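# Seat a taper pin in each crank shaft collar

## Task

Push a taper pin all the way home into the collar on every crank shaft. Each pin can only seat completely when entered from one particular side of its hole, and a pin counts only if it stays seated with no gripper holding it at the end.

## Robot and tools

Robot: two xArm7 arms with parallel-jaw grippers, named left_arm and right_arm. Their root links sit at (-0.026, +0.406, 0) m with quat_wxyz (+1.000, 0, 0, -0.025) for left_arm, and (+0.048, -0.275, 0) m with quat_wxyz (+1.000, 0, 0, -0.016) for right_arm. All reported positions use one shared scene frame. Its origin is on the table surface midway between the arms, +z is up, +x reaches out across the table, and left_arm stands on the +y side. The names left and right do not refer to image sides.

Gripper geometry: fingers extend along the gripper's +z axis and close along its y axis. end_effector_position is the pinch point, roughly 2 cm short of the fingertips when closed; closing pushes the tips about 10 mm further along +z. The printed hand position can be somewhat wrong, more so at long reach.

execute_actions takes "actions", a list holding zero or one item, plus an optional "pictures" boolean (pictures come by default). An empty list moves nothing and just reports the state. A motion item is {"rows": [...], "steps": n}: 1 to 15 rows, n from 1 to 15 (default 15), each step lasting 1/30 s; one row per step, and the final row repeats to fill the remaining steps. A wait item has only "steps" (up to 300), counted from the previous result, and your reply time uses up part of it. A refused call does nothing.

Each row is one flat list of 16 numbers, each in [-1, 1], always for both arms: left_arm's 7 joint values then its gripper opening, followed by right_arm's 7 joint values then its opening. Joint values are offsets, not absolute angles, scaled so 1.0 equals 2.036 rad. They are measured from the joint angles in the most recent result that lists them (before any such result in the scene, and for later calls within the same reply, from the arm's pose when the action begins). They are not relative to the previous row. So an all-zero row drives the arm back to that reference, it does not hold still; use a wait item to pause. The opening value is absolute: +1 fully open, -1 closed.

Joint order and stated ranges (rad): waist -6.283..6.283, shoulder -2.059..2.094, upper arm roll -6.283..6.283, elbow -0.192..3.927, forearm roll -6.283..6.283, wrist pitch -1.693..3.142, wrist roll -6.283..6.283. A request taking a joint more than 0.010 rad beyond its range outward is refused. True limits may differ by up to 0.010 rad; requests past the true end are clipped there and a "joint sent to its limit" line appears (possibly about an earlier action). Missing that line does not prove there is room left.

Motion limits: joint targets move at most 3.14 rad/s, take 0.16 s to reach that speed, and all joints of an arm are slowed together. Each step the target stays within 0.623 rad of the measured angle, and targets that would move the gripper more than 70 mm from where it is are scaled back. Big moves therefore take several calls. Between calls the arms keep heading to the last commanded row until they settle, stall, or a step is HELD.

Result lines: per arm, gripper position (m), quat_wxyz, and linear/angular velocities (m/s, rad/s). Joint positions and Joint velocities list 7 joints (rad, rad/s) then the finger-pad gap (m, m/s; 0.084 m when fully open). grip_measured is the measured opening on the command scale. "joint command not followed" means a clearance check altered or blocked joint targets on some steps. HELD marks steps where your row was not fully sent. TORQUE FAULT: a joint hit its load limit, so the arm backs off, pauses 10 s and drops the rest of the call. Load limits (N m): waist 43.5, shoulder 43.5, upper arm roll 26.1, elbow 26.1, forearm roll 26.1, wrist pitch 17.4, wrist roll 17.4, including a held object's weight. MOTOR HOT warns from 65 °C; at 80 °C an OVER-TEMPERATURE FAULT brakes that arm until it cools. Holding loads heats motors even while you think.

Gripping: to hold something, command an opening well under grip_measured; the lower, the harder the squeeze, up to about 24 N per pad for objects up to about 6 cm wide. Closing fast can squeeze harder, sometimes enough to pop the fingers open. Echoing grip_measured still presses lightly, less on wider parts, which may slip.

Cameras (all 504x504): cam_high, cam_low, cam_left_wrist, cam_right_wrist, in that order. Each has pinhole+radial intrinsics K, distortion D and a T_world_to_cam matrix in the scene frame; wrist camera poses follow from the arm's reported joints (frame wrist_camera_optical: +z forward, +x image right, +y down). Calibrations may be a few degrees and millimetres off. zoom_image takes "camera" (one of the four names) and "region" [x0, y0, x1, y1] in that camera's pixels, origin top-left, at most 504 by 504, and returns a magnified view of its latest image.

read_manual takes optional "section" (only "licences") and returns licence text; it does not move anything.

finished_scene takes "scene", the current scene's number; it is irreversible and grades whether the pins are seated and stay so, then starts any next scene. Ending a reply without a tool call ends everything.

Avoid: dropping parts, knocking anything off the table, letting the arms collide or press on each other, slamming, and very hard pushes or torque faults when forcing a pin. Occasional external tugs may pull on held parts or shove loose ones.

Each tool is called after ">>>" by a JSON object that holds its "name" and its "arguments".

## Session

>>> {"name": "execute_actions", "arguments": {"actions": []}}

Scene clock: 0.00 s of 6600.00 s.
left_arm: end_effector_position=(+0.2694, +0.5992, +0.2553) grip_measured=+1.00 end_effector_quat_wxyz=(+0.259, +0.805, +0.000, -0.534) end_effector_velocity=(-0.000, -0.000, -0.000) end_effector_angular_velocity=(-0.001, -0.000, +0.000) | right_arm: end_effector_position=(+0.7383, -0.1938, +0.3362) grip_measured=+1.00 end_effector_quat_wxyz=(+0.306, +0.261, +0.885, +0.235) end_effector_velocity=(+0.000, -0.002, -0.000) end_effector_angular_velocity=(-0.001, +0.000, -0.003)
Joint positions: left_arm=[ 0.581  0.673 -0.018  1.845  0.1    2.441  0.536  0.084] | right_arm=[-0.123  0.26   0.273  1.397  0.346  0.401 -2.752  0.084]
Joint velocities: left_arm=[ 0.     0.    -0.    -0.001 -0.001 -0.     0.001 -0.   ] | right_arm=[ 0.     0.    -0.004 -0.    -0.    -0.     0.    -0.   ]
Motor temperatures (°C, as the motors report them): left_arm=[30 31 32 31 31 34 30] | right_arm=[29 29 31 31 33 30 35]

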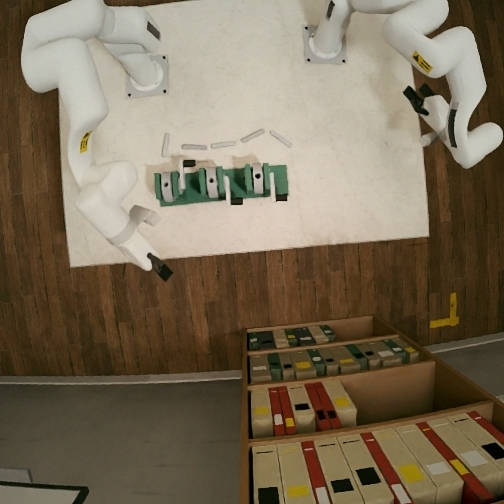

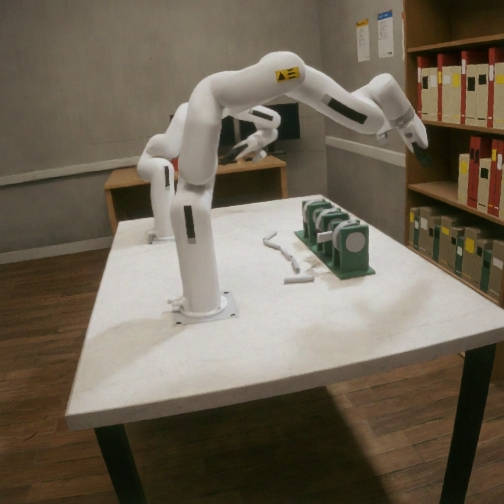

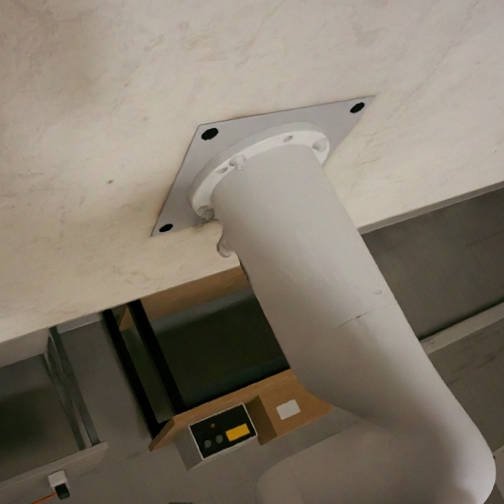

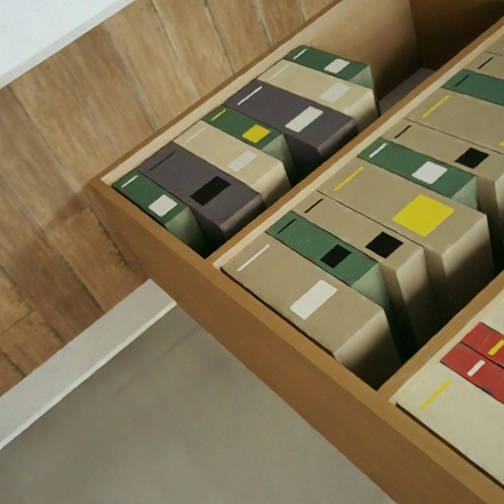

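>>> {"name": "zoom_image", "arguments": {"camera": "cam_high", "region": [140, 115, 310, 225]}}

>>> {"name": "zoom_image", "arguments": {"camera": "cam_low", "region": [250, 185, 390, 295]}}

Region (140, 115, 310, 225) of cam_high's 504x504 image, scaled by 2.965, with more detail than that image has; it fills the top 326 rows of this view, and the rest is white.

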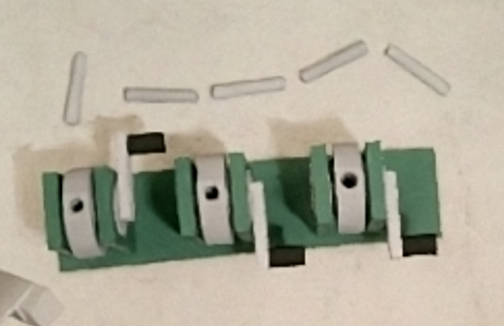

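Region (250, 185, 390, 295) of cam_low's 504x504 image, scaled by 3.600, with more detail than that image has; it fills the top 396 rows of this view, and the rest is white.

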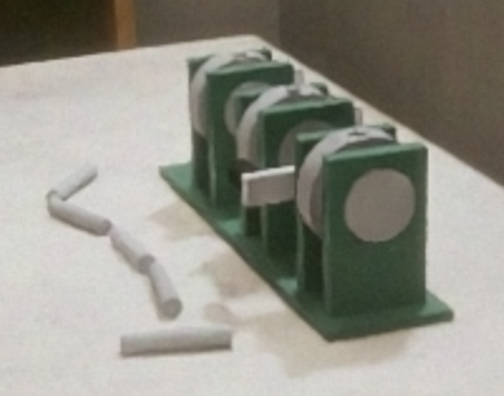

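>>> {"name": "zoom_image", "arguments": {"camera": "cam_high", "region": [150, 120, 300, 160]}}

>>> {"name": "zoom_image", "arguments": {"camera": "cam_high", "region": [145, 155, 295, 215]}}

Region (150, 120, 300, 160) of cam_high's 504x504 image, scaled by 3.360, with more detail than that image has; it fills the top 134 rows of this view, and the rest is white.

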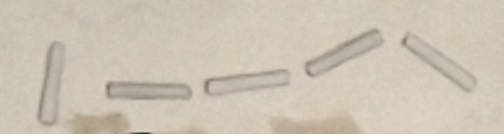

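Region (145, 155, 295, 215) of cam_high's 504x504 image, scaled by 3.360, with more detail than that image has; it fills the top 202 rows of this view, and the rest is white.

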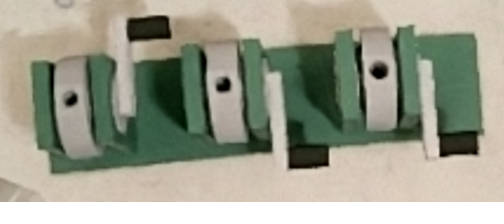

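>>> {"name": "execute_actions", "arguments": {"actions": [{"rows": [[0,0,0,0,0,0,0,1, 0.2774,-0.0661,-0.1341,0.0803,-0.1699,0.5078,0.0099,1]], "steps": 15}], "pictures": false}}

>>> {"name": "execute_actions", "arguments": {"actions": [{"steps": 30}]}}

Scene clock: 67.67 s of 6600.00 s.
left_arm: end_effector_position=(+0.2694, +0.5992, +0.2553) grip_measured=+1.00 end_effector_quat_wxyz=(+0.259, +0.805, +0.000, -0.534) end_effector_velocity=(+0.000, +0.000, -0.000) end_effector_angular_velocity=(-0.000, -0.001, -0.000) | right_arm: end_effector_position=(+0.6147, -0.0662, +0.3340) grip_measured=+1.00 end_effector_quat_wxyz=(+0.131, +0.060, +0.984, +0.109) end_effector_velocity=(-0.437, +0.073, -0.083) end_effector_angular_velocity=(-0.975, +1.291, +0.715)
Joint positions: left_arm=[ 0.581  0.673 -0.018  1.845  0.1    2.441  0.536  0.084] | right_arm=[ 0.272  0.165  0.084  1.512  0.105  1.023 -2.738  0.084]
Joint velocities: left_arm=[-0.     0.001  0.     0.     0.    -0.001  0.    -0.   ] | right_arm=[ 0.81  -0.188 -0.405  0.225 -0.498  1.953  0.03  -0.   ]
Motor temperatures (°C, as the motors report them): left_arm=[30 32 32 33 31 35 30] | right_arm=[29 30 31 36 33 31 35]
Steps of this call (steps 1 to 90: nothing new was sent; then 64.17 s passed at rest; steps 91 to 105: all 15 steps of this action). Readings (joint positions):
91: left_arm=[0.581 0.673 -0.018 1.845 0.100 2.441 0.536] | right_arm=[-0.123 0.260 0.273 1.397 0.345 0.402 -2.752]
92: left_arm=[0.581 0.673 -0.018 1.845 0.100 2.441 0.536] | right_arm=[-0.118 0.259 0.269 1.399 0.342 0.409 -2.752]
94: left_arm=[0.581 0.673 -0.018 1.845 0.100 2.441 0.536] | right_arm=[-0.078 0.251 0.242 1.410 0.316 0.457 -2.750]
98: left_arm=[0.581 0.673 -0.018 1.845 0.100 2.441 0.536] | right_arm=[0.058 0.217 0.187 1.450 0.235 0.619 -2.746]
105: the state above

Scene clock: 68.67 s of 6600.00 s.
left_arm: end_effector_position=(+0.2694, +0.5992, +0.2553) grip_measured=+1.00 end_effector_quat_wxyz=(+0.259, +0.805, +0.000, -0.534) end_effector_velocity=(-0.000, -0.000, +0.000) end_effector_angular_velocity=(+0.000, +0.002, +0.000) | right_arm: end_effector_position=(+0.5202, -0.0695, +0.3302) grip_measured=+1.00 end_effector_quat_wxyz=(+0.000, -0.000, +1.000, +0.000) end_effector_velocity=(+0.000, -0.001, +0.001) end_effector_angular_velocity=(-0.001, -0.002, -0.001)
Joint positions: left_arm=[ 0.581  0.673 -0.018  1.845  0.1    2.441  0.536  0.084] | right_arm=[ 0.442  0.125  0.     1.561 -0.     1.435 -2.732  0.084]
Joint velocities: left_arm=[-0.     0.     0.    -0.001  0.     0.001 -0.001 -0.   ] | right_arm=[ 0.    -0.002 -0.001 -0.    -0.002  0.     0.001  0.   ]
Motor temperatures (°C, as the motors report them): left_arm=[30 32 32 33 31 35 30] | right_arm=[29 30 31 36 33 31 35]
Steps of this call (steps 1 to 30: the robot went on to your last target). Readings (joint positions):
1: left_arm=[0.581 0.673 -0.018 1.845 0.100 2.441 0.536] | right_arm=[0.299 0.159 0.071 1.519 0.088 1.089 -2.737]
2: left_arm=[0.581 0.673 -0.018 1.845 0.100 2.441 0.536] | right_arm=[0.326 0.153 0.057 1.527 0.071 1.155 -2.736]
4: left_arm=[0.581 0.673 -0.018 1.845 0.100 2.441 0.536] | right_arm=[0.378 0.141 0.032 1.542 0.039 1.280 -2.734]
8: left_arm=[0.581 0.673 -0.018 1.845 0.100 2.441 0.536] | right_arm=[0.429 0.128 0.008 1.557 0.009 1.401 -2.733]
30: the state above
All arms were judged still, so your last target was given up. Only a new action makes them travel on or press farther. Fingers that are still opening or closing keep moving.
camera_calibration (this result's frames):
cam_left_wrist: T_world_to_cam=[[0.29023, -0.861466, 0.416705, 0.365725], [-0.447112, 0.262926, 0.854963, -0.185245], [-0.846083, -0.43445, -0.308863, 0.698369], [0, 0, 0, 1]] pos_world=[0.401909, 0.667171, 0.221678]
cam_right_wrist: T_world_to_cam=[[0.000523186, 0.999799, 0.0200381, 0.0930862], [0.999984, -0.000637053, 0.00567656, -0.451499], [0.00568819, 0.0200348, -0.999783, 0.462406], [0, 0, 0, 1]] pos_world=[0.448813, -0.102619, 0.463003]

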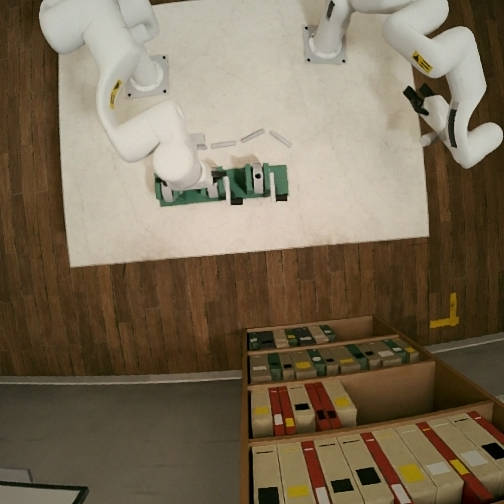

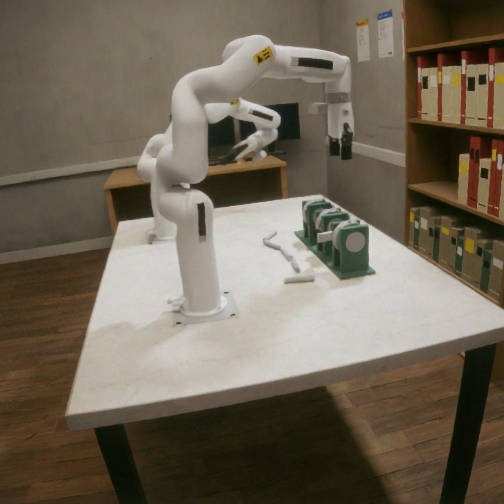

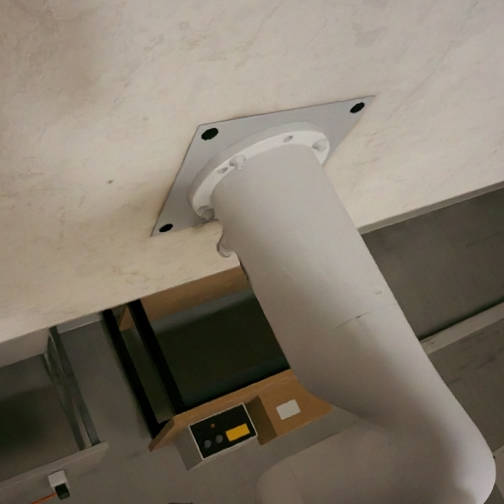

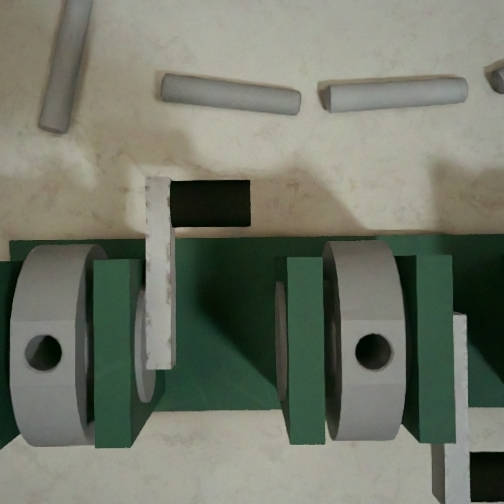

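>>> {"name": "zoom_image", "arguments": {"camera": "cam_right_wrist", "region": [0, 0, 504, 200]}}

>>> {"name": "zoom_image", "arguments": {"camera": "cam_right_wrist", "region": [270, 230, 504, 464]}}

>>> {"name": "zoom_image", "arguments": {"camera": "cam_right_wrist", "region": [0, 230, 234, 464]}}

Region (0, 0, 504, 200) of cam_right_wrist's 504x504 image, scaled by 1.000; it fills the top 200 rows of this view, and the rest is white.

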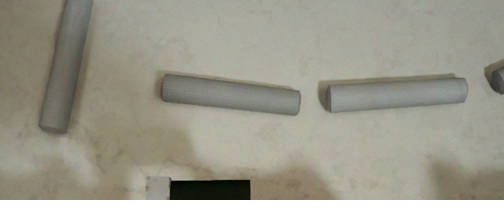

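Region (270, 230, 504, 464) of cam_right_wrist's 504x504 image, scaled by 2.154, with more detail than that image has.

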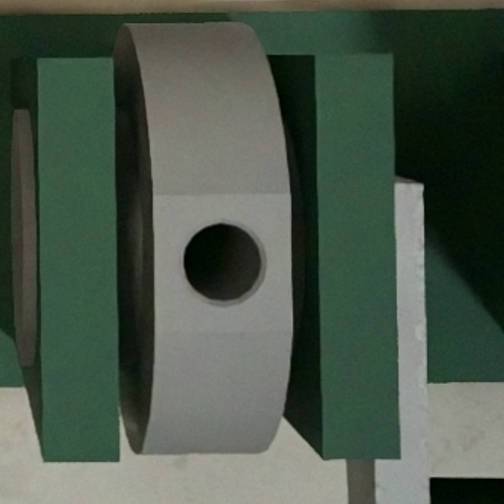

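Region (0, 230, 234, 464) of cam_right_wrist's 504x504 image, scaled by 2.154, with more detail than that image has.

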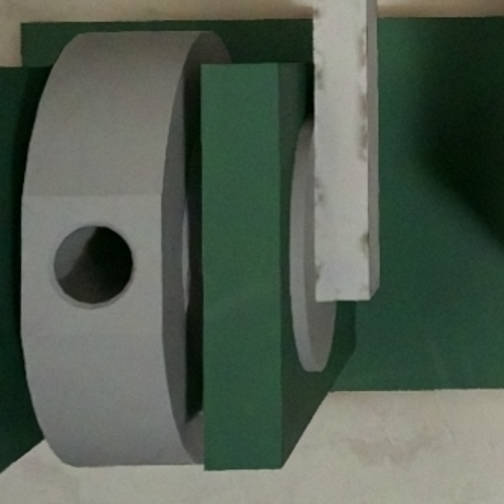

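>>> {"name": "execute_actions", "arguments": {"actions": [{"rows": [[0,0,0,0,0,0,0,1, 0.0805,0.0893,0,0.1179,0,0.0291,0.0806,1]], "steps": 15}], "pictures": false}}

>>> {"name": "execute_actions", "arguments": {"actions": [{"steps": 10}]}}

Scene clock: 96.20 s of 6600.00 s.
left_arm: end_effector_position=(+0.2694, +0.5992, +0.2553) grip_measured=+1.00 end_effector_quat_wxyz=(+0.259, +0.805, +0.000, -0.534) end_effector_velocity=(+0.000, +0.000, -0.000) end_effector_angular_velocity=(-0.000, +0.000, -0.000) | right_arm: end_effector_position=(+0.5212, +0.0275, +0.3303) grip_measured=+1.00 end_effector_quat_wxyz=(+0.000, +0.001, +1.000, -0.000) end_effector_velocity=(+0.008, +0.001, +0.008) end_effector_angular_velocity=(+0.003, -0.017, -0.035)
Joint positions: left_arm=[ 0.581  0.673 -0.018  1.845  0.1    2.441  0.536  0.084] | right_arm=[ 0.602  0.304 -0.002  1.797 -0.     1.493 -2.571  0.084]
Joint velocities: left_arm=[ 0.  0.  0.  0.  0. -0.  0.  0.] | right_arm=[ 0.011  0.019 -0.017  0.046 -0.002  0.012  0.03  -0.   ]
Motor temperatures (°C, as the motors report them): left_arm=[30 32 32 33 31 35 30] | right_arm=[29 30 31 36 33 30 35]
Steps of this call (steps 1 to 90: nothing new was sent; then 24.03 s passed at rest; steps 91 to 105: all 15 steps of this action). Readings (joint positions):
91: left_arm=[0.581 0.673 -0.018 1.845 0.100 2.441 0.536] | right_arm=[0.442 0.126 0.000 1.561 -0.000 1.435 -2.732]
92: left_arm=[0.581 0.673 -0.018 1.845 0.100 2.441 0.536] | right_arm=[0.445 0.130 -0.001 1.567 -0.000 1.437 -2.727]
94: left_arm=[0.581 0.673 -0.018 1.845 0.100 2.441 0.536] | right_arm=[0.474 0.163 -0.006 1.615 -0.001 1.449 -2.694]
98: left_arm=[0.581 0.673 -0.018 1.845 0.100 2.441 0.536] | right_arm=[0.570 0.267 0.004 1.745 0.000 1.480 -2.607]
105: the state above

Scene clock: 96.53 s of 6600.00 s.
left_arm: end_effector_position=(+0.2694, +0.5992, +0.2553) grip_measured=+1.00 end_effector_quat_wxyz=(+0.259, +0.805, +0.000, -0.534) end_effector_velocity=(+0.000, +0.000, +0.000) end_effector_angular_velocity=(-0.001, -0.001, -0.000) | right_arm: end_effector_position=(+0.5203, +0.0301, +0.3298) grip_measured=+1.00 end_effector_quat_wxyz=(-0.000, -0.000, +1.000, -0.000) end_effector_velocity=(-0.001, +0.003, +0.001) end_effector_angular_velocity=(+0.003, -0.001, +0.002)
Joint positions: left_arm=[ 0.581  0.673 -0.018  1.845  0.1    2.441  0.536  0.084] | right_arm=[ 0.605  0.307 -0.     1.801 -0.     1.494 -2.568  0.084]
Joint velocities: left_arm=[-0.     0.001 -0.     0.001 -0.     0.001  0.001 -0.   ] | right_arm=[ 0.002  0.001  0.004  0.003  0.001  0.     0.003 -0.   ]
Motor temperatures (°C, as the motors report them): left_arm=[30 32 32 33 31 35 30] | right_arm=[29 30 31 36 33 30 35]
Steps of this call (steps 1 to 10: the robot went on to your last target). Readings (joint positions):
1: left_arm=[0.581 0.673 -0.018 1.845 0.100 2.441 0.536] | right_arm=[0.602 0.304 -0.002 1.798 -0.000 1.494 -2.570]
2: left_arm=[0.581 0.673 -0.018 1.845 0.100 2.441 0.536] | right_arm=[0.603 0.305 -0.002 1.799 -0.000 1.494 -2.569]
4: left_arm=[0.581 0.673 -0.018 1.845 0.100 2.441 0.536] | right_arm=[0.604 0.306 -0.001 1.800 -0.000 1.494 -2.569]
8: left_arm=[0.581 0.673 -0.018 1.845 0.100 2.441 0.536] | right_arm=[0.605 0.307 -0.000 1.800 -0.000 1.494 -2.568]
10: the state above
camera_calibration (this result's frames):
cam_left_wrist: T_world_to_cam=[[0.290231, -0.861466, 0.416705, 0.365725], [-0.447112, 0.262926, 0.854963, -0.185245], [-0.846083, -0.43445, -0.308863, 0.698369], [0, 0, 0, 1]] pos_world=[0.401909, 0.667172, 0.221678]
cam_right_wrist: T_world_to_cam=[[0.00125683, 0.999808, 0.0195327, -0.00669343], [0.999987, -0.00135443, 0.00498421, -0.451207], [0.00500971, 0.0195261, -0.999797, 0.460396], [0, 0, 0, 1]] pos_world=[0.448903, -0.00290875, 0.462682]

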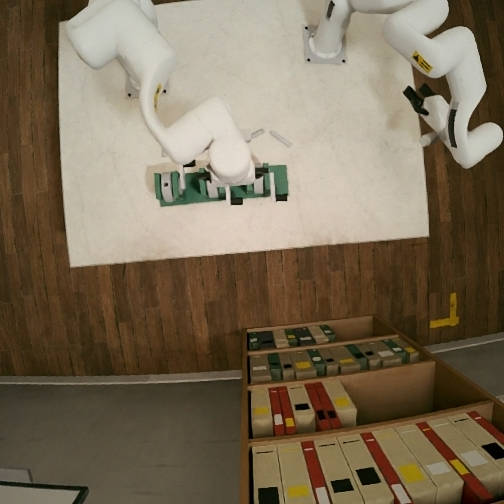

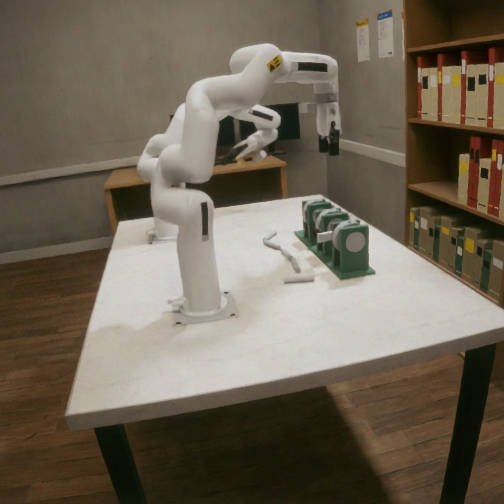

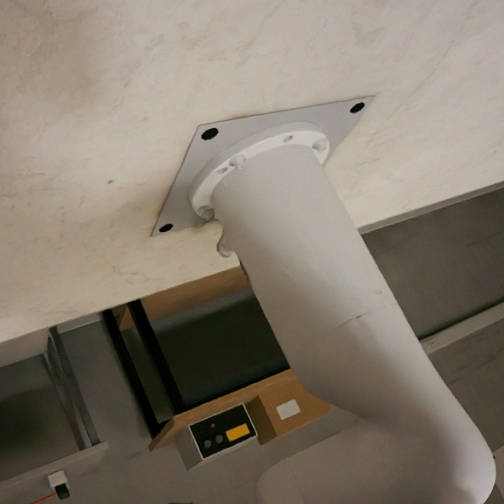

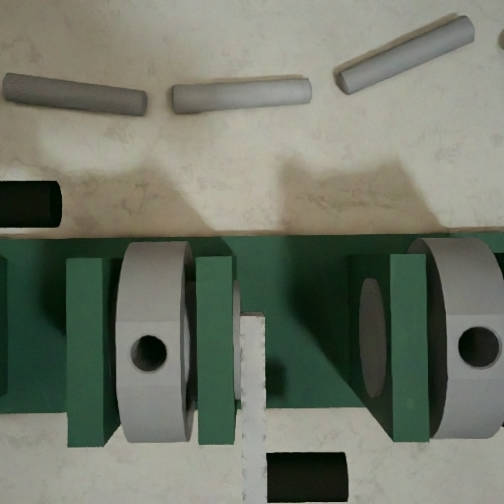

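>>> {"name": "zoom_image", "arguments": {"camera": "cam_right_wrist", "region": [100, 300, 504, 400]}}

>>> {"name": "zoom_image", "arguments": {"camera": "cam_right_wrist", "region": [404, 300, 504, 400]}}

>>> {"name": "zoom_image", "arguments": {"camera": "cam_right_wrist", "region": [100, 300, 200, 400]}}

Region (100, 300, 504, 400) of cam_right_wrist's 504x504 image, scaled by 1.248, with more detail than that image has; it fills the top 125 rows of this view, and the rest is white.

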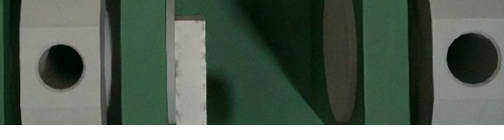

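Region (404, 300, 504, 400) of cam_right_wrist's 504x504 image, scaled by 5.040, with more detail than that image has.

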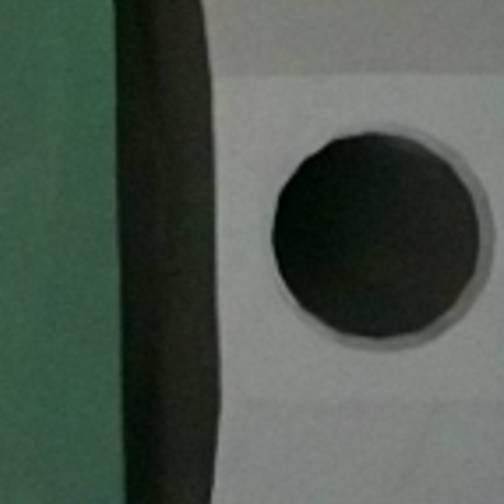

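Region (100, 300, 200, 400) of cam_right_wrist's 504x504 image, scaled by 5.040, with more detail than that image has.

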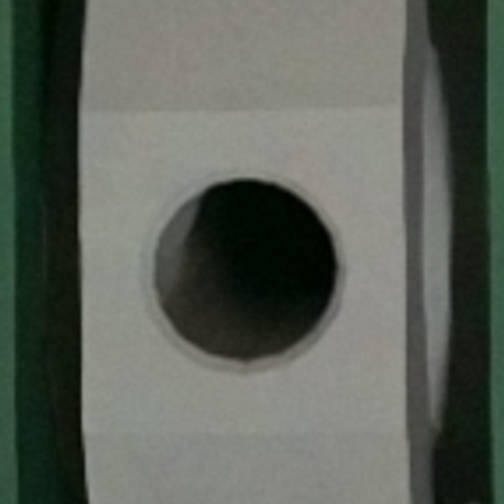

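>>> {"name": "zoom_image", "arguments": {"camera": "cam_right_wrist", "region": [0, 50, 320, 140]}}

>>> {"name": "zoom_image", "arguments": {"camera": "cam_right_wrist", "region": [320, 0, 504, 110]}}

Region (0, 50, 320, 140) of cam_right_wrist's 504x504 image, scaled by 1.575, with more detail than that image has; it fills the top 142 rows of this view, and the rest is white.

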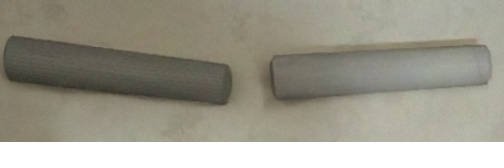

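Region (320, 0, 504, 110) of cam_right_wrist's 504x504 image, scaled by 2.739, with more detail than that image has; it fills the top 301 rows of this view, and the rest is white.

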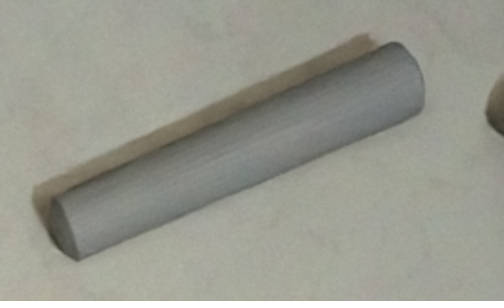

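>>> {"name": "execute_actions", "arguments": {"actions": [{"rows": [[0,0,0,0,0,0,0,1, -0.0177,0.0723,0,-0.0493,0,-0.1216,0.7535,1]], "steps": 15}], "pictures": false}}

>>> {"name": "execute_actions", "arguments": {"actions": [{"steps": 12}]}}

Scene clock: 217.03 s of 6600.00 s.
left_arm: end_effector_position=(+0.2694, +0.5992, +0.2553) grip_measured=+1.00 end_effector_quat_wxyz=(+0.259, +0.805, +0.000, -0.534) end_effector_velocity=(-0.000, +0.000, +0.000) end_effector_angular_velocity=(-0.001, +0.000, -0.000) | right_arm: end_effector_position=(+0.5610, +0.0326, +0.2277) grip_measured=+1.00 end_effector_quat_wxyz=(-0.001, +0.488, +0.873, -0.002) end_effector_velocity=(+0.035, +0.004, -0.066) end_effector_angular_velocity=(+0.017, -0.055, -3.028)
Joint positions: left_arm=[ 0.581  0.673 -0.018  1.845  0.1    2.441  0.536  0.084] | right_arm=[ 0.572  0.443 -0.     1.707 -0.     1.269 -1.581  0.084]
Joint velocities: left_arm=[ 0.     0.    -0.     0.     0.     0.001  0.001 -0.   ] | right_arm=[-0.027  0.096  0.003 -0.057 -0.    -0.208  3.004  0.   ]
Motor temperatures (°C, as the motors report them): left_arm=[30 33 32 34 31 35 30] | right_arm=[29 30 31 36 33 30 35]
Steps of this call (steps 1 to 15: the robot went on to your last target; steps 16 to 90: nothing new was sent; then 117.00 s passed at rest; steps 91 to 105: all 15 steps of this action). Readings (joint positions):
91: left_arm=[0.581 0.673 -0.018 1.845 0.100 2.441 0.536] | right_arm=[0.605 0.307 0.000 1.801 -0.000 1.494 -2.567]
92: left_arm=[0.581 0.673 -0.018 1.845 0.100 2.441 0.536] | right_arm=[0.605 0.308 0.000 1.800 -0.000 1.491 -2.561]
94: left_arm=[0.581 0.673 -0.018 1.845 0.100 2.441 0.536] | right_arm=[0.603 0.317 0.001 1.795 -0.000 1.471 -2.510]
98: left_arm=[0.581 0.673 -0.018 1.845 0.100 2.441 0.536] | right_arm=[0.589 0.374 -0.000 1.754 -0.000 1.381 -2.251]
105: the state above

Scene clock: 217.43 s of 6600.00 s.
left_arm: end_effector_position=(+0.2694, +0.5992, +0.2553) grip_measured=+1.00 end_effector_quat_wxyz=(+0.259, +0.805, +0.000, -0.534) end_effector_velocity=(-0.001, -0.000, -0.000) end_effector_angular_velocity=(-0.001, +0.003, +0.000) | right_arm: end_effector_position=(+0.5645, +0.0330, +0.2206) grip_measured=+1.00 end_effector_quat_wxyz=(+0.000, +0.703, +0.711, +0.000) end_effector_velocity=(-0.001, +0.001, -0.003) end_effector_angular_velocity=(-0.001, +0.003, -0.098)
Joint positions: left_arm=[ 0.581  0.673 -0.018  1.845  0.1    2.441  0.536  0.084] | right_arm=[ 0.569  0.453 -0.     1.701 -0.     1.247 -1.044  0.084]
Joint velocities: left_arm=[ 0.    -0.    -0.    -0.003 -0.     0.001 -0.001  0.   ] | right_arm=[-0.     0.003  0.001 -0.004  0.    -0.004  0.1    0.   ]
Motor temperatures (°C, as the motors report them): left_arm=[30 33 32 34 31 35 30] | right_arm=[29 30 31 36 33 30 35]
Steps of this call (steps 1 to 12: the robot went on to your last target). Readings (joint positions):
1: left_arm=[0.581 0.673 -0.018 1.845 0.100 2.441 0.536] | right_arm=[0.571 0.446 -0.000 1.706 -0.000 1.263 -1.480]
2: left_arm=[0.581 0.673 -0.018 1.845 0.100 2.441 0.536] | right_arm=[0.571 0.448 -0.000 1.705 -0.000 1.258 -1.384]
4: left_arm=[0.581 0.673 -0.018 1.845 0.100 2.441 0.536] | right_arm=[0.570 0.450 0.000 1.703 -0.000 1.252 -1.221]
8: left_arm=[0.581 0.673 -0.018 1.845 0.100 2.441 0.536] | right_arm=[0.569 0.452 -0.000 1.701 -0.000 1.248 -1.075]
12: the state above
camera_calibration (this result's frames):
cam_left_wrist: T_world_to_cam=[[0.290231, -0.861466, 0.416705, 0.365725], [-0.447112, 0.262926, 0.854963, -0.185245], [-0.846083, -0.43445, -0.308863, 0.69837], [0, 0, 0, 1]] pos_world=[0.401909, 0.667172, 0.221678]
cam_right_wrist: T_world_to_cam=[[0.99975, 0.00932237, 0.0203249, -0.538644], [0.0092137, -0.999943, 0.00543361, 0.0972691], [0.0203744, -0.00524498, -0.999779, 0.34308], [0, 0, 0, 1]] pos_world=[0.530623, 0.104084, 0.353423]

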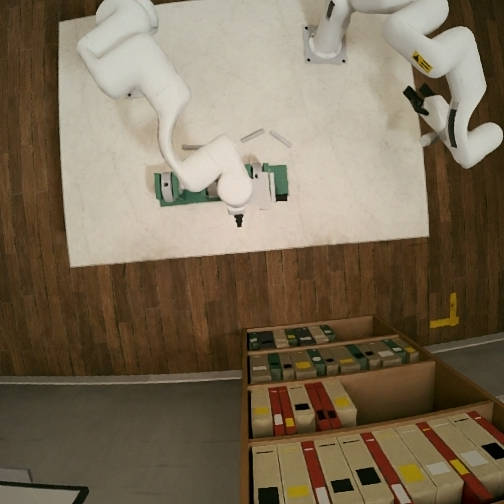

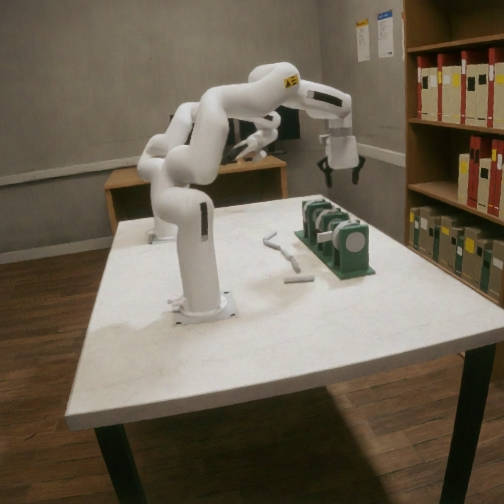

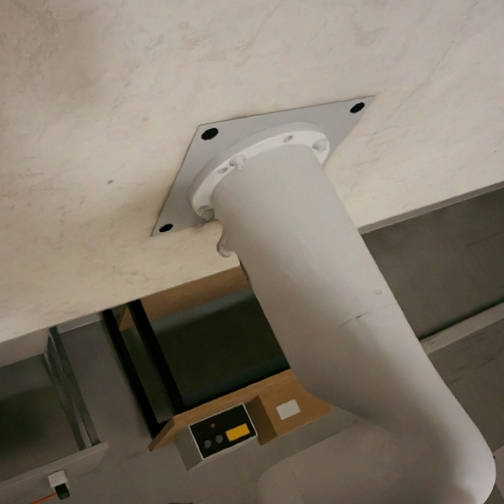

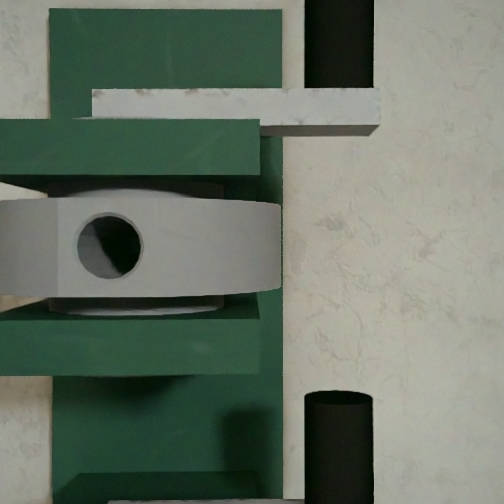

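>>> {"name": "execute_actions", "arguments": {"actions": [{"rows": [[0,0,0,0,0,0,0,1, 0,0.0496,0,-0.0801,0,-0.1291,0.005,1]], "steps": 15}]}}

Scene clock: 230.43 s of 6600.00 s.
left_arm: end_effector_position=(+0.2694, +0.5992, +0.2553) grip_measured=+1.00 end_effector_quat_wxyz=(+0.259, +0.805, +0.000, -0.534) end_effector_velocity=(+0.000, +0.000, -0.000) end_effector_angular_velocity=(+0.002, -0.002, -0.001) | right_arm: end_effector_position=(+0.5669, +0.0345, +0.1151) grip_measured=+1.00 end_effector_quat_wxyz=(+0.000, +0.707, +0.707, +0.001) end_effector_velocity=(+0.018, +0.007, +0.015) end_effector_angular_velocity=(+0.040, -0.070, -0.005)
Joint positions: left_arm=[ 0.581  0.673 -0.018  1.845  0.1    2.441  0.536  0.084] | right_arm=[ 0.569  0.551 -0.     1.543 -0.     0.989 -1.034  0.084]
Joint velocities: left_arm=[-0.    -0.    -0.     0.001  0.001 -0.001  0.    -0.   ] | right_arm=[-0.001 -0.016 -0.003  0.001 -0.    -0.063  0.     0.   ]
Motor temperatures (°C, as the motors report them): left_arm=[30 33 32 34 31 35 30] | right_arm=[29 30 31 36 33 30 35]
Steps of this call (steps 1 to 30: the robot went on to your last target; steps 31 to 90: nothing new was sent; then 9.50 s passed at rest; steps 91 to 105: all 15 steps of this action). Readings (joint positions):
91: left_arm=[0.581 0.673 -0.018 1.845 0.100 2.441 0.536] | right_arm=[0.569 0.454 -0.000 1.700 -0.000 1.246 -1.034]
92: left_arm=[0.581 0.673 -0.018 1.845 0.100 2.441 0.536] | right_arm=[0.569 0.455 -0.000 1.697 -0.000 1.239 -1.034]
94: left_arm=[0.581 0.673 -0.018 1.845 0.100 2.441 0.536] | right_arm=[0.569 0.468 -0.000 1.673 -0.000 1.190 -1.034]
98: left_arm=[0.581 0.673 -0.018 1.845 0.100 2.441 0.536] | right_arm=[0.569 0.529 -0.000 1.580 -0.000 1.059 -1.034]
105: the state above
camera_calibration (this result's frames):
cam_left_wrist: T_world_to_cam=[[0.290231, -0.861466, 0.416705, 0.365725], [-0.447112, 0.262926, 0.854963, -0.185245], [-0.846083, -0.43445, -0.308863, 0.69837], [0, 0, 0, 1]] pos_world=[0.401909, 0.667172, 0.221678]
cam_right_wrist: T_world_to_cam=[[0.999755, -0.000882471, 0.0221002, -0.53884], [-0.000979005, -0.99999, 0.00435757, 0.105179], [0.0220961, -0.00437814, -0.999746, 0.236603], [0, 0, 0, 1]] pos_world=[0.533583, 0.105738, 0.247993]

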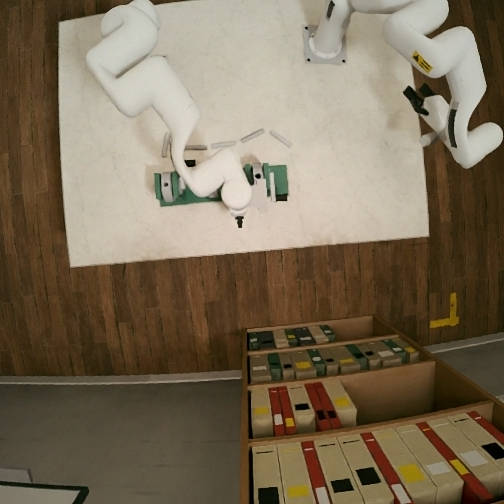

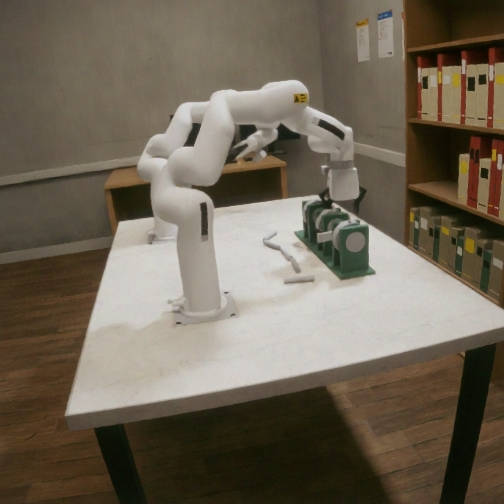

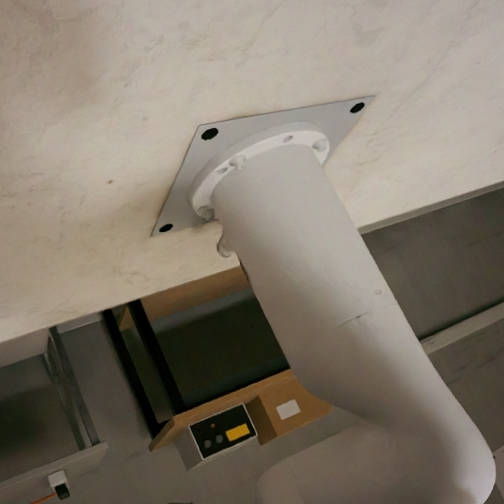

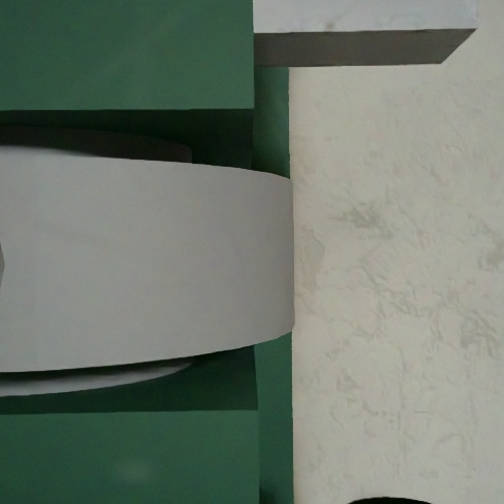

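>>> {"name": "execute_actions", "arguments": {"actions": [{"rows": [[0,0,0,0,0,0,0,1, 0,0.0015,0,-0.0025,0,-0.002,0,0.6],[0,0,0,0,0,0,0,1, 0,0.0015,0,-0.0025,0,-0.002,0,0.3],[0,0,0,0,0,0,0,1, 0,0.0015,0,-0.0025,0,-0.002,0,0.0],[0,0,0,0,0,0,0,1, 0,0.0015,0,-0.0025,0,-0.002,0,-0.2],[0,0,0,0,0,0,0,1, 0,0.0015,0,-0.0025,0,-0.002,0,-0.2],[0,0,0,0,0,0,0,1, 0,0.0015,0,-0.0025,0,-0.002,0,-0.3],[0,0,0,0,0,0,0,1, 0,0.0015,0,-0.0025,0,-0.002,0,-0.3],[0,0,0,0,0,0,0,1, 0,0.0015,0,-0.0025,0,-0.002,0,-0.4],[0,0,0,0,0,0,0,1, 0,0.0015,0,-0.0025,0,-0.002,0,-0.4],[0,0,0,0,0,0,0,1, 0,0.0015,0,-0.0025,0,-0.002,0,-0.5],[0,0,0,0,0,0,0,1, 0,0.0015,0,-0.0025,0,-0.002,0,-0.55]], "steps": 15}], "pictures": false}}

Scene clock: 239.53 s of 6600.00 s.
left_arm: end_effector_position=(+0.2694, +0.5992, +0.2553) grip_measured=+1.00 end_effector_quat_wxyz=(+0.259, +0.805, +0.000, -0.534) end_effector_velocity=(-0.000, -0.000, -0.000) end_effector_angular_velocity=(+0.000, +0.002, +0.001) | right_arm: end_effector_position=(+0.5662, +0.0338, +0.1117) grip_measured=-0.47 end_effector_quat_wxyz=(+0.000, +0.707, +0.707, -0.000) end_effector_velocity=(-0.001, +0.000, -0.000) end_effector_angular_velocity=(+0.000, +0.001, +0.001)
Joint positions: left_arm=[ 0.581  0.673 -0.018  1.845  0.1    2.441  0.536  0.084] | right_arm=[ 0.569  0.555 -0.     1.538 -0.     0.984 -1.034  0.024]
Joint velocities: left_arm=[ 0.     0.001 -0.    -0.001 -0.    -0.    -0.002 -0.   ] | right_arm=[ 0.001 -0.001  0.    -0.002  0.001  0.001 -0.     0.   ]
Motor temperatures (°C, as the motors report them): left_arm=[30 33 32 34 31 35 30] | right_arm=[29 31 31 36 33 30 35]
Steps of this call (steps 1 to 15: the robot went on to your last target; steps 16 to 90: nothing new was sent; then 5.60 s passed at rest; steps 91 to 105: all 15 steps of this action). Readings (joint positions):
91: left_arm=[0.581 0.673 -0.018 1.845 0.100 2.441 0.536] | right_arm=[0.569 0.554 -0.000 1.538 -0.000 0.984 -1.034]
92: left_arm=[0.581 0.673 -0.018 1.845 0.100 2.441 0.536] | right_arm=[0.569 0.554 -0.000 1.538 -0.000 0.985 -1.034]
94: left_arm=[0.581 0.673 -0.018 1.845 0.100 2.441 0.536] | right_arm=[0.569 0.554 -0.000 1.538 -0.000 0.985 -1.034]
98: left_arm=[0.581 0.673 -0.018 1.845 0.100 2.441 0.536] | right_arm=[0.569 0.554 -0.000 1.538 -0.000 0.985 -1.034]
105: the state above

>>> {"name": "execute_actions", "arguments": {"actions": [{"rows": [[0,0,0,0,0,0,0,1, 0.001,-0.010,0,0.0023,0,0.0122,0.001,-0.55],[0,0,0,0,0,0,0,1, 0.001,-0.010,0,0.0023,0,0.0122,0.001,-0.55],[0,0,0,0,0,0,0,1, 0.001,-0.010,0,0.0023,0,0.0122,0.001,-0.55],[0,0,0,0,0,0,0,1, 0.002,-0.0201,0,0.0046,0,0.0244,0.0021,-0.55],[0,0,0,0,0,0,0,1, 0.002,-0.0201,0,0.0046,0,0.0244,0.0021,-0.55],[0,0,0,0,0,0,0,1, 0.002,-0.0201,0,0.0046,0,0.0244,0.0021,-0.55],[0,0,0,0,0,0,0,1, 0.002,-0.0201,0,0.0046,0,0.0244,0.0021,-0.55],[0,0,0,0,0,0,0,1, 0.0045,-0.0345,0,-0.0015,0,0.033,0.0045,-0.55],[0,0,0,0,0,0,0,1, 0.0045,-0.0345,0,-0.0015,0,0.033,0.0045,-0.55],[0,0,0,0,0,0,0,1, 0.0045,-0.0345,0,-0.0015,0,0.033,0.0045,-0.55],[0,0,0,0,0,0,0,1, 0.0074,-0.0494,0,-0.0089,0,0.0403,0.0075,-0.55]], "steps": 15}]}}

Scene clock: 292.23 s of 6600.00 s.
left_arm: end_effector_position=(+0.2694, +0.5992, +0.2553) grip_measured=+1.00 end_effector_quat_wxyz=(+0.259, +0.805, +0.000, -0.534) end_effector_velocity=(+0.000, +0.000, +0.000) end_effector_angular_velocity=(+0.000, -0.002, -0.000) | right_arm: end_effector_position=(+0.5510, +0.0338, +0.1548) grip_measured=-0.47 end_effector_quat_wxyz=(-0.000, +0.707, +0.707, -0.001) end_effector_velocity=(-0.029, -0.000, +0.035) end_effector_angular_velocity=(-0.005, +0.013, +0.003)
Joint positions: left_arm=[ 0.581  0.673 -0.018  1.845  0.1    2.441  0.536  0.084] | right_arm=[ 0.582  0.462 -0.     1.523 -0.     1.063 -1.02   0.024]
Joint velocities: left_arm=[ 0.    -0.    -0.     0.001  0.    -0.     0.001 -0.   ] | right_arm=[ 0.023 -0.11   0.003 -0.061  0.001  0.064  0.021  0.   ]
Motor temperatures (°C, as the motors report them): left_arm=[30 33 32 34 31 35 30] | right_arm=[29 31 31 35 33 30 35]
Steps of this call (steps 1 to 15: the robot went on to your last target; steps 16 to 90: nothing new was sent; then 49.20 s passed at rest; steps 91 to 105: all 15 steps of this action). Readings (joint positions):
91: left_arm=[0.581 0.673 -0.018 1.845 0.100 2.441 0.536] | right_arm=[0.569 0.554 -0.000 1.538 -0.000 0.985 -1.033]
92: left_arm=[0.581 0.673 -0.018 1.845 0.100 2.441 0.536] | right_arm=[0.570 0.552 -0.000 1.539 -0.000 0.989 -1.033]
94: left_arm=[0.581 0.673 -0.018 1.845 0.100 2.441 0.536] | right_arm=[0.570 0.540 -0.001 1.542 -0.000 1.001 -1.032]
98: left_arm=[0.581 0.673 -0.018 1.845 0.100 2.441 0.536] | right_arm=[0.573 0.517 -0.000 1.545 -0.000 1.029 -1.030]
105: the state above
camera_calibration (this result's frames):
cam_left_wrist: T_world_to_cam=[[0.290231, -0.861466, 0.416705, 0.365725], [-0.447112, 0.262926, 0.854963, -0.185245], [-0.846083, -0.43445, -0.308862, 0.698369], [0, 0, 0, 1]] pos_world=[0.401909, 0.667172, 0.221678]
cam_right_wrist: T_world_to_cam=[[0.99983, -0.000975559, 0.0183996, -0.523222], [-0.00110489, -0.999975, 0.00702, 0.103981], [0.0183923, -0.00703914, -0.999806, 0.278766], [0, 0, 0, 1]] pos_world=[0.518121, 0.10543, 0.287609]

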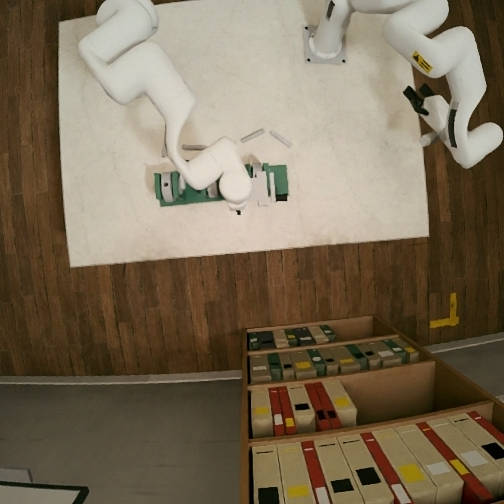

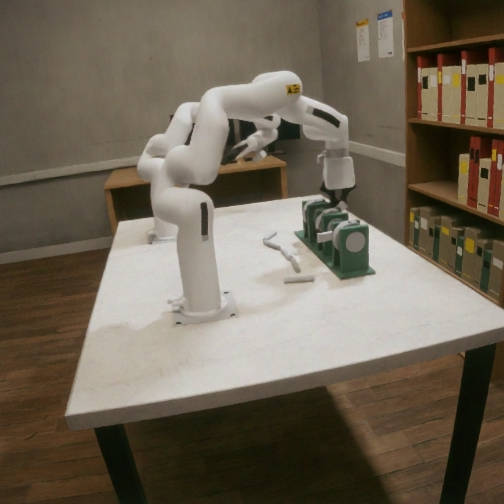

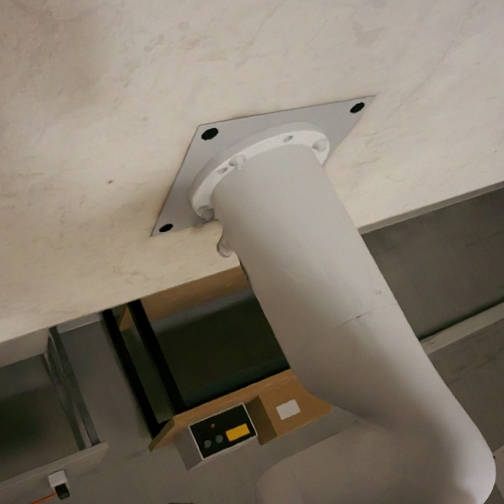

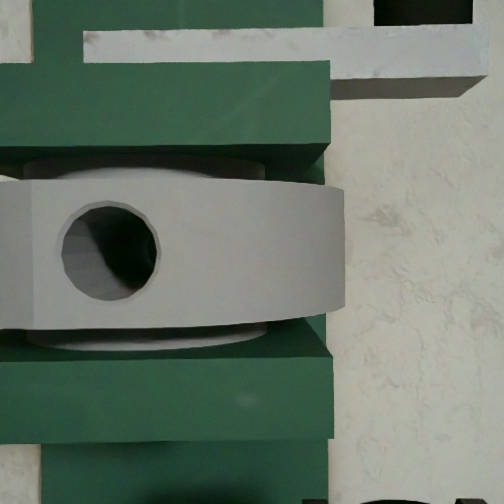

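>>> {"name": "execute_actions", "arguments": {"actions": [{"rows": [[0,0,0,0,0,0,0,1, 0.008,-0.0305,0,-0.0251,0,0.006,0.0076,-0.55],[0,0,0,0,0,0,0,1, 0.008,-0.0305,0,-0.0251,0,0.006,0.0076,-0.55],[0,0,0,0,0,0,0,1, 0.008,-0.0305,0,-0.0251,0,0.006,0.0076,-0.55],[0,0,0,0,0,0,0,1, 0.008,-0.0305,0,-0.0251,0,0.006,0.0076,-0.55],[0,0,0,0,0,0,0,1, 0.0149,-0.0569,0,-0.0488,0,0.0071,0.0145,-0.55],[0,0,0,0,0,0,0,1, 0.0149,-0.0569,0,-0.0488,0,0.0071,0.0145,-0.55],[0,0,0,0,0,0,0,1, 0.0149,-0.0569,0,-0.0488,0,0.0071,0.0145,-0.55],[0,0,0,0,0,0,0,1, 0.0149,-0.0569,0,-0.0488,0,0.0071,0.0145,-0.55],[0,0,0,0,0,0,0,1, 0.0149,-0.0569,0,-0.0488,0,0.0071,0.0145,-0.55],[0,0,0,0,0,0,0,1, 0.0273,-0.0919,0,-0.0922,0,-0.0012,0.0269,-0.55]], "steps": 15}]}}

Scene clock: 310.27 s of 6600.00 s.
left_arm: end_effector_position=(+0.2694, +0.5992, +0.2553) grip_measured=+1.00 end_effector_quat_wxyz=(+0.259, +0.805, +0.000, -0.534) end_effector_velocity=(+0.000, -0.000, +0.000) end_effector_angular_velocity=(-0.001, -0.001, -0.000) | right_arm: end_effector_position=(+0.4997, +0.0342, +0.1822) grip_measured=-0.47 end_effector_quat_wxyz=(+0.000, +0.706, +0.708, -0.001) end_effector_velocity=(-0.084, -0.001, +0.005) end_effector_angular_velocity=(-0.015, +0.024, +0.008)
Joint positions: left_arm=[ 0.581  0.673 -0.018  1.845  0.1    2.441  0.536  0.084] | right_arm=[ 0.632  0.292 -0.     1.355 -0.001  1.066 -0.972  0.024]
Joint velocities: left_arm=[ 0.    -0.001 -0.     0.    -0.001  0.     0.001 -0.   ] | right_arm=[ 0.08  -0.214  0.005 -0.278  0.    -0.036  0.077  0.   ]
Motor temperatures (°C, as the motors report them): left_arm=[30 33 32 34 31 35 30] | right_arm=[29 31 31 37 33 31 35]
Steps of this call (steps 1 to 15: the robot went on to your last target; steps 16 to 90: nothing new was sent; then 14.53 s passed at rest; steps 91 to 105: all 15 steps of this action). Readings (joint positions):
91: left_arm=[0.581 0.673 -0.018 1.845 0.100 2.441 0.536] | right_arm=[0.584 0.454 -0.000 1.519 -0.000 1.066 -1.018]
92: left_arm=[0.581 0.673 -0.018 1.845 0.100 2.441 0.536] | right_arm=[0.586 0.449 -0.001 1.515 -0.000 1.066 -1.017]
94: left_arm=[0.581 0.673 -0.018 1.845 0.100 2.441 0.536] | right_arm=[0.592 0.422 -0.001 1.494 -0.001 1.070 -1.011]
98: left_arm=[0.581 0.673 -0.018 1.845 0.100 2.441 0.536] | right_arm=[0.605 0.372 -0.001 1.449 -0.001 1.076 -0.998]
105: the state above
camera_calibration (this result's frames):
cam_left_wrist: T_world_to_cam=[[0.290231, -0.861466, 0.416705, 0.365725], [-0.447112, 0.262926, 0.854963, -0.185245], [-0.846083, -0.43445, -0.308862, 0.698369], [0, 0, 0, 1]] pos_world=[0.401909, 0.667171, 0.221678]
cam_right_wrist: T_world_to_cam=[[0.999828, 0.000536697, 0.0185174, -0.472568], [0.000400423, -0.999973, 0.00736214, 0.103323], [0.0185208, -0.00735346, -0.999801, 0.307016], [0, 0, 0, 1]] pos_world=[0.46676, 0.105831, 0.314945]

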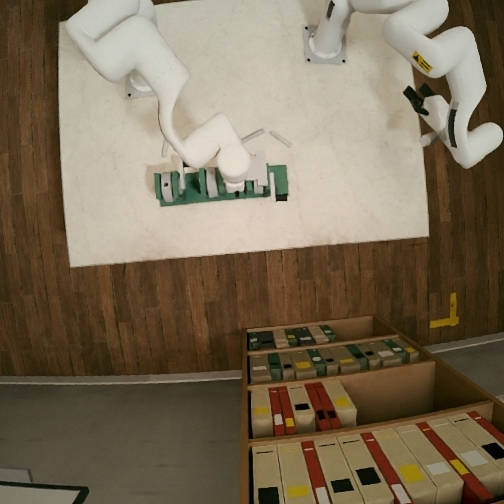

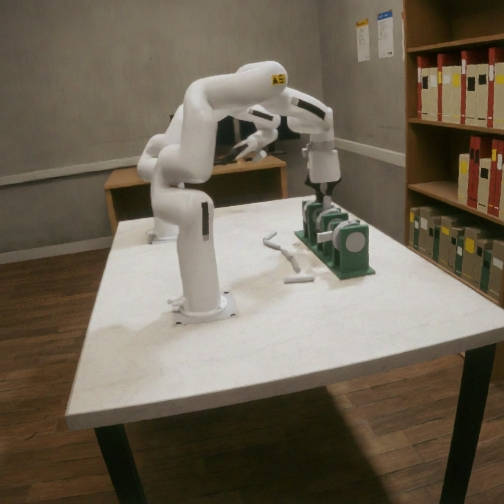

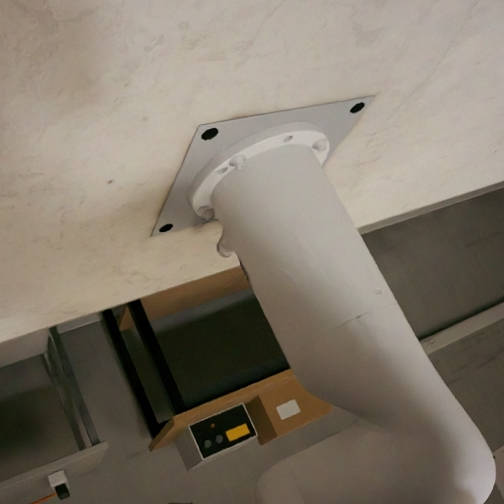

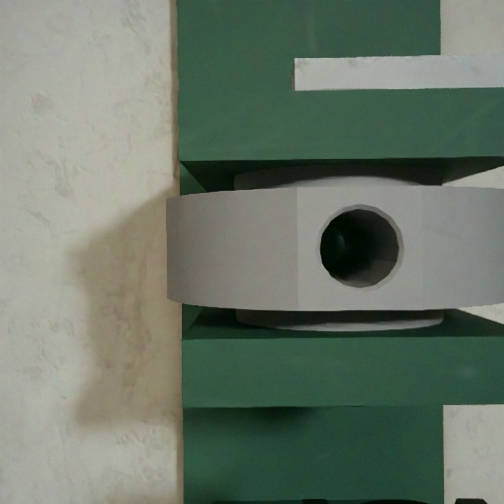

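>>> {"name": "zoom_image", "arguments": {"camera": "cam_high", "region": [140, 140, 310, 225]}}

Region (140, 140, 310, 225) of cam_high's 504x504 image, scaled by 2.965, with more detail than that image has.

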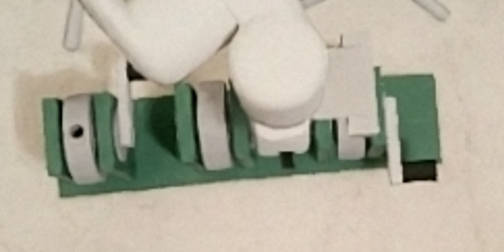

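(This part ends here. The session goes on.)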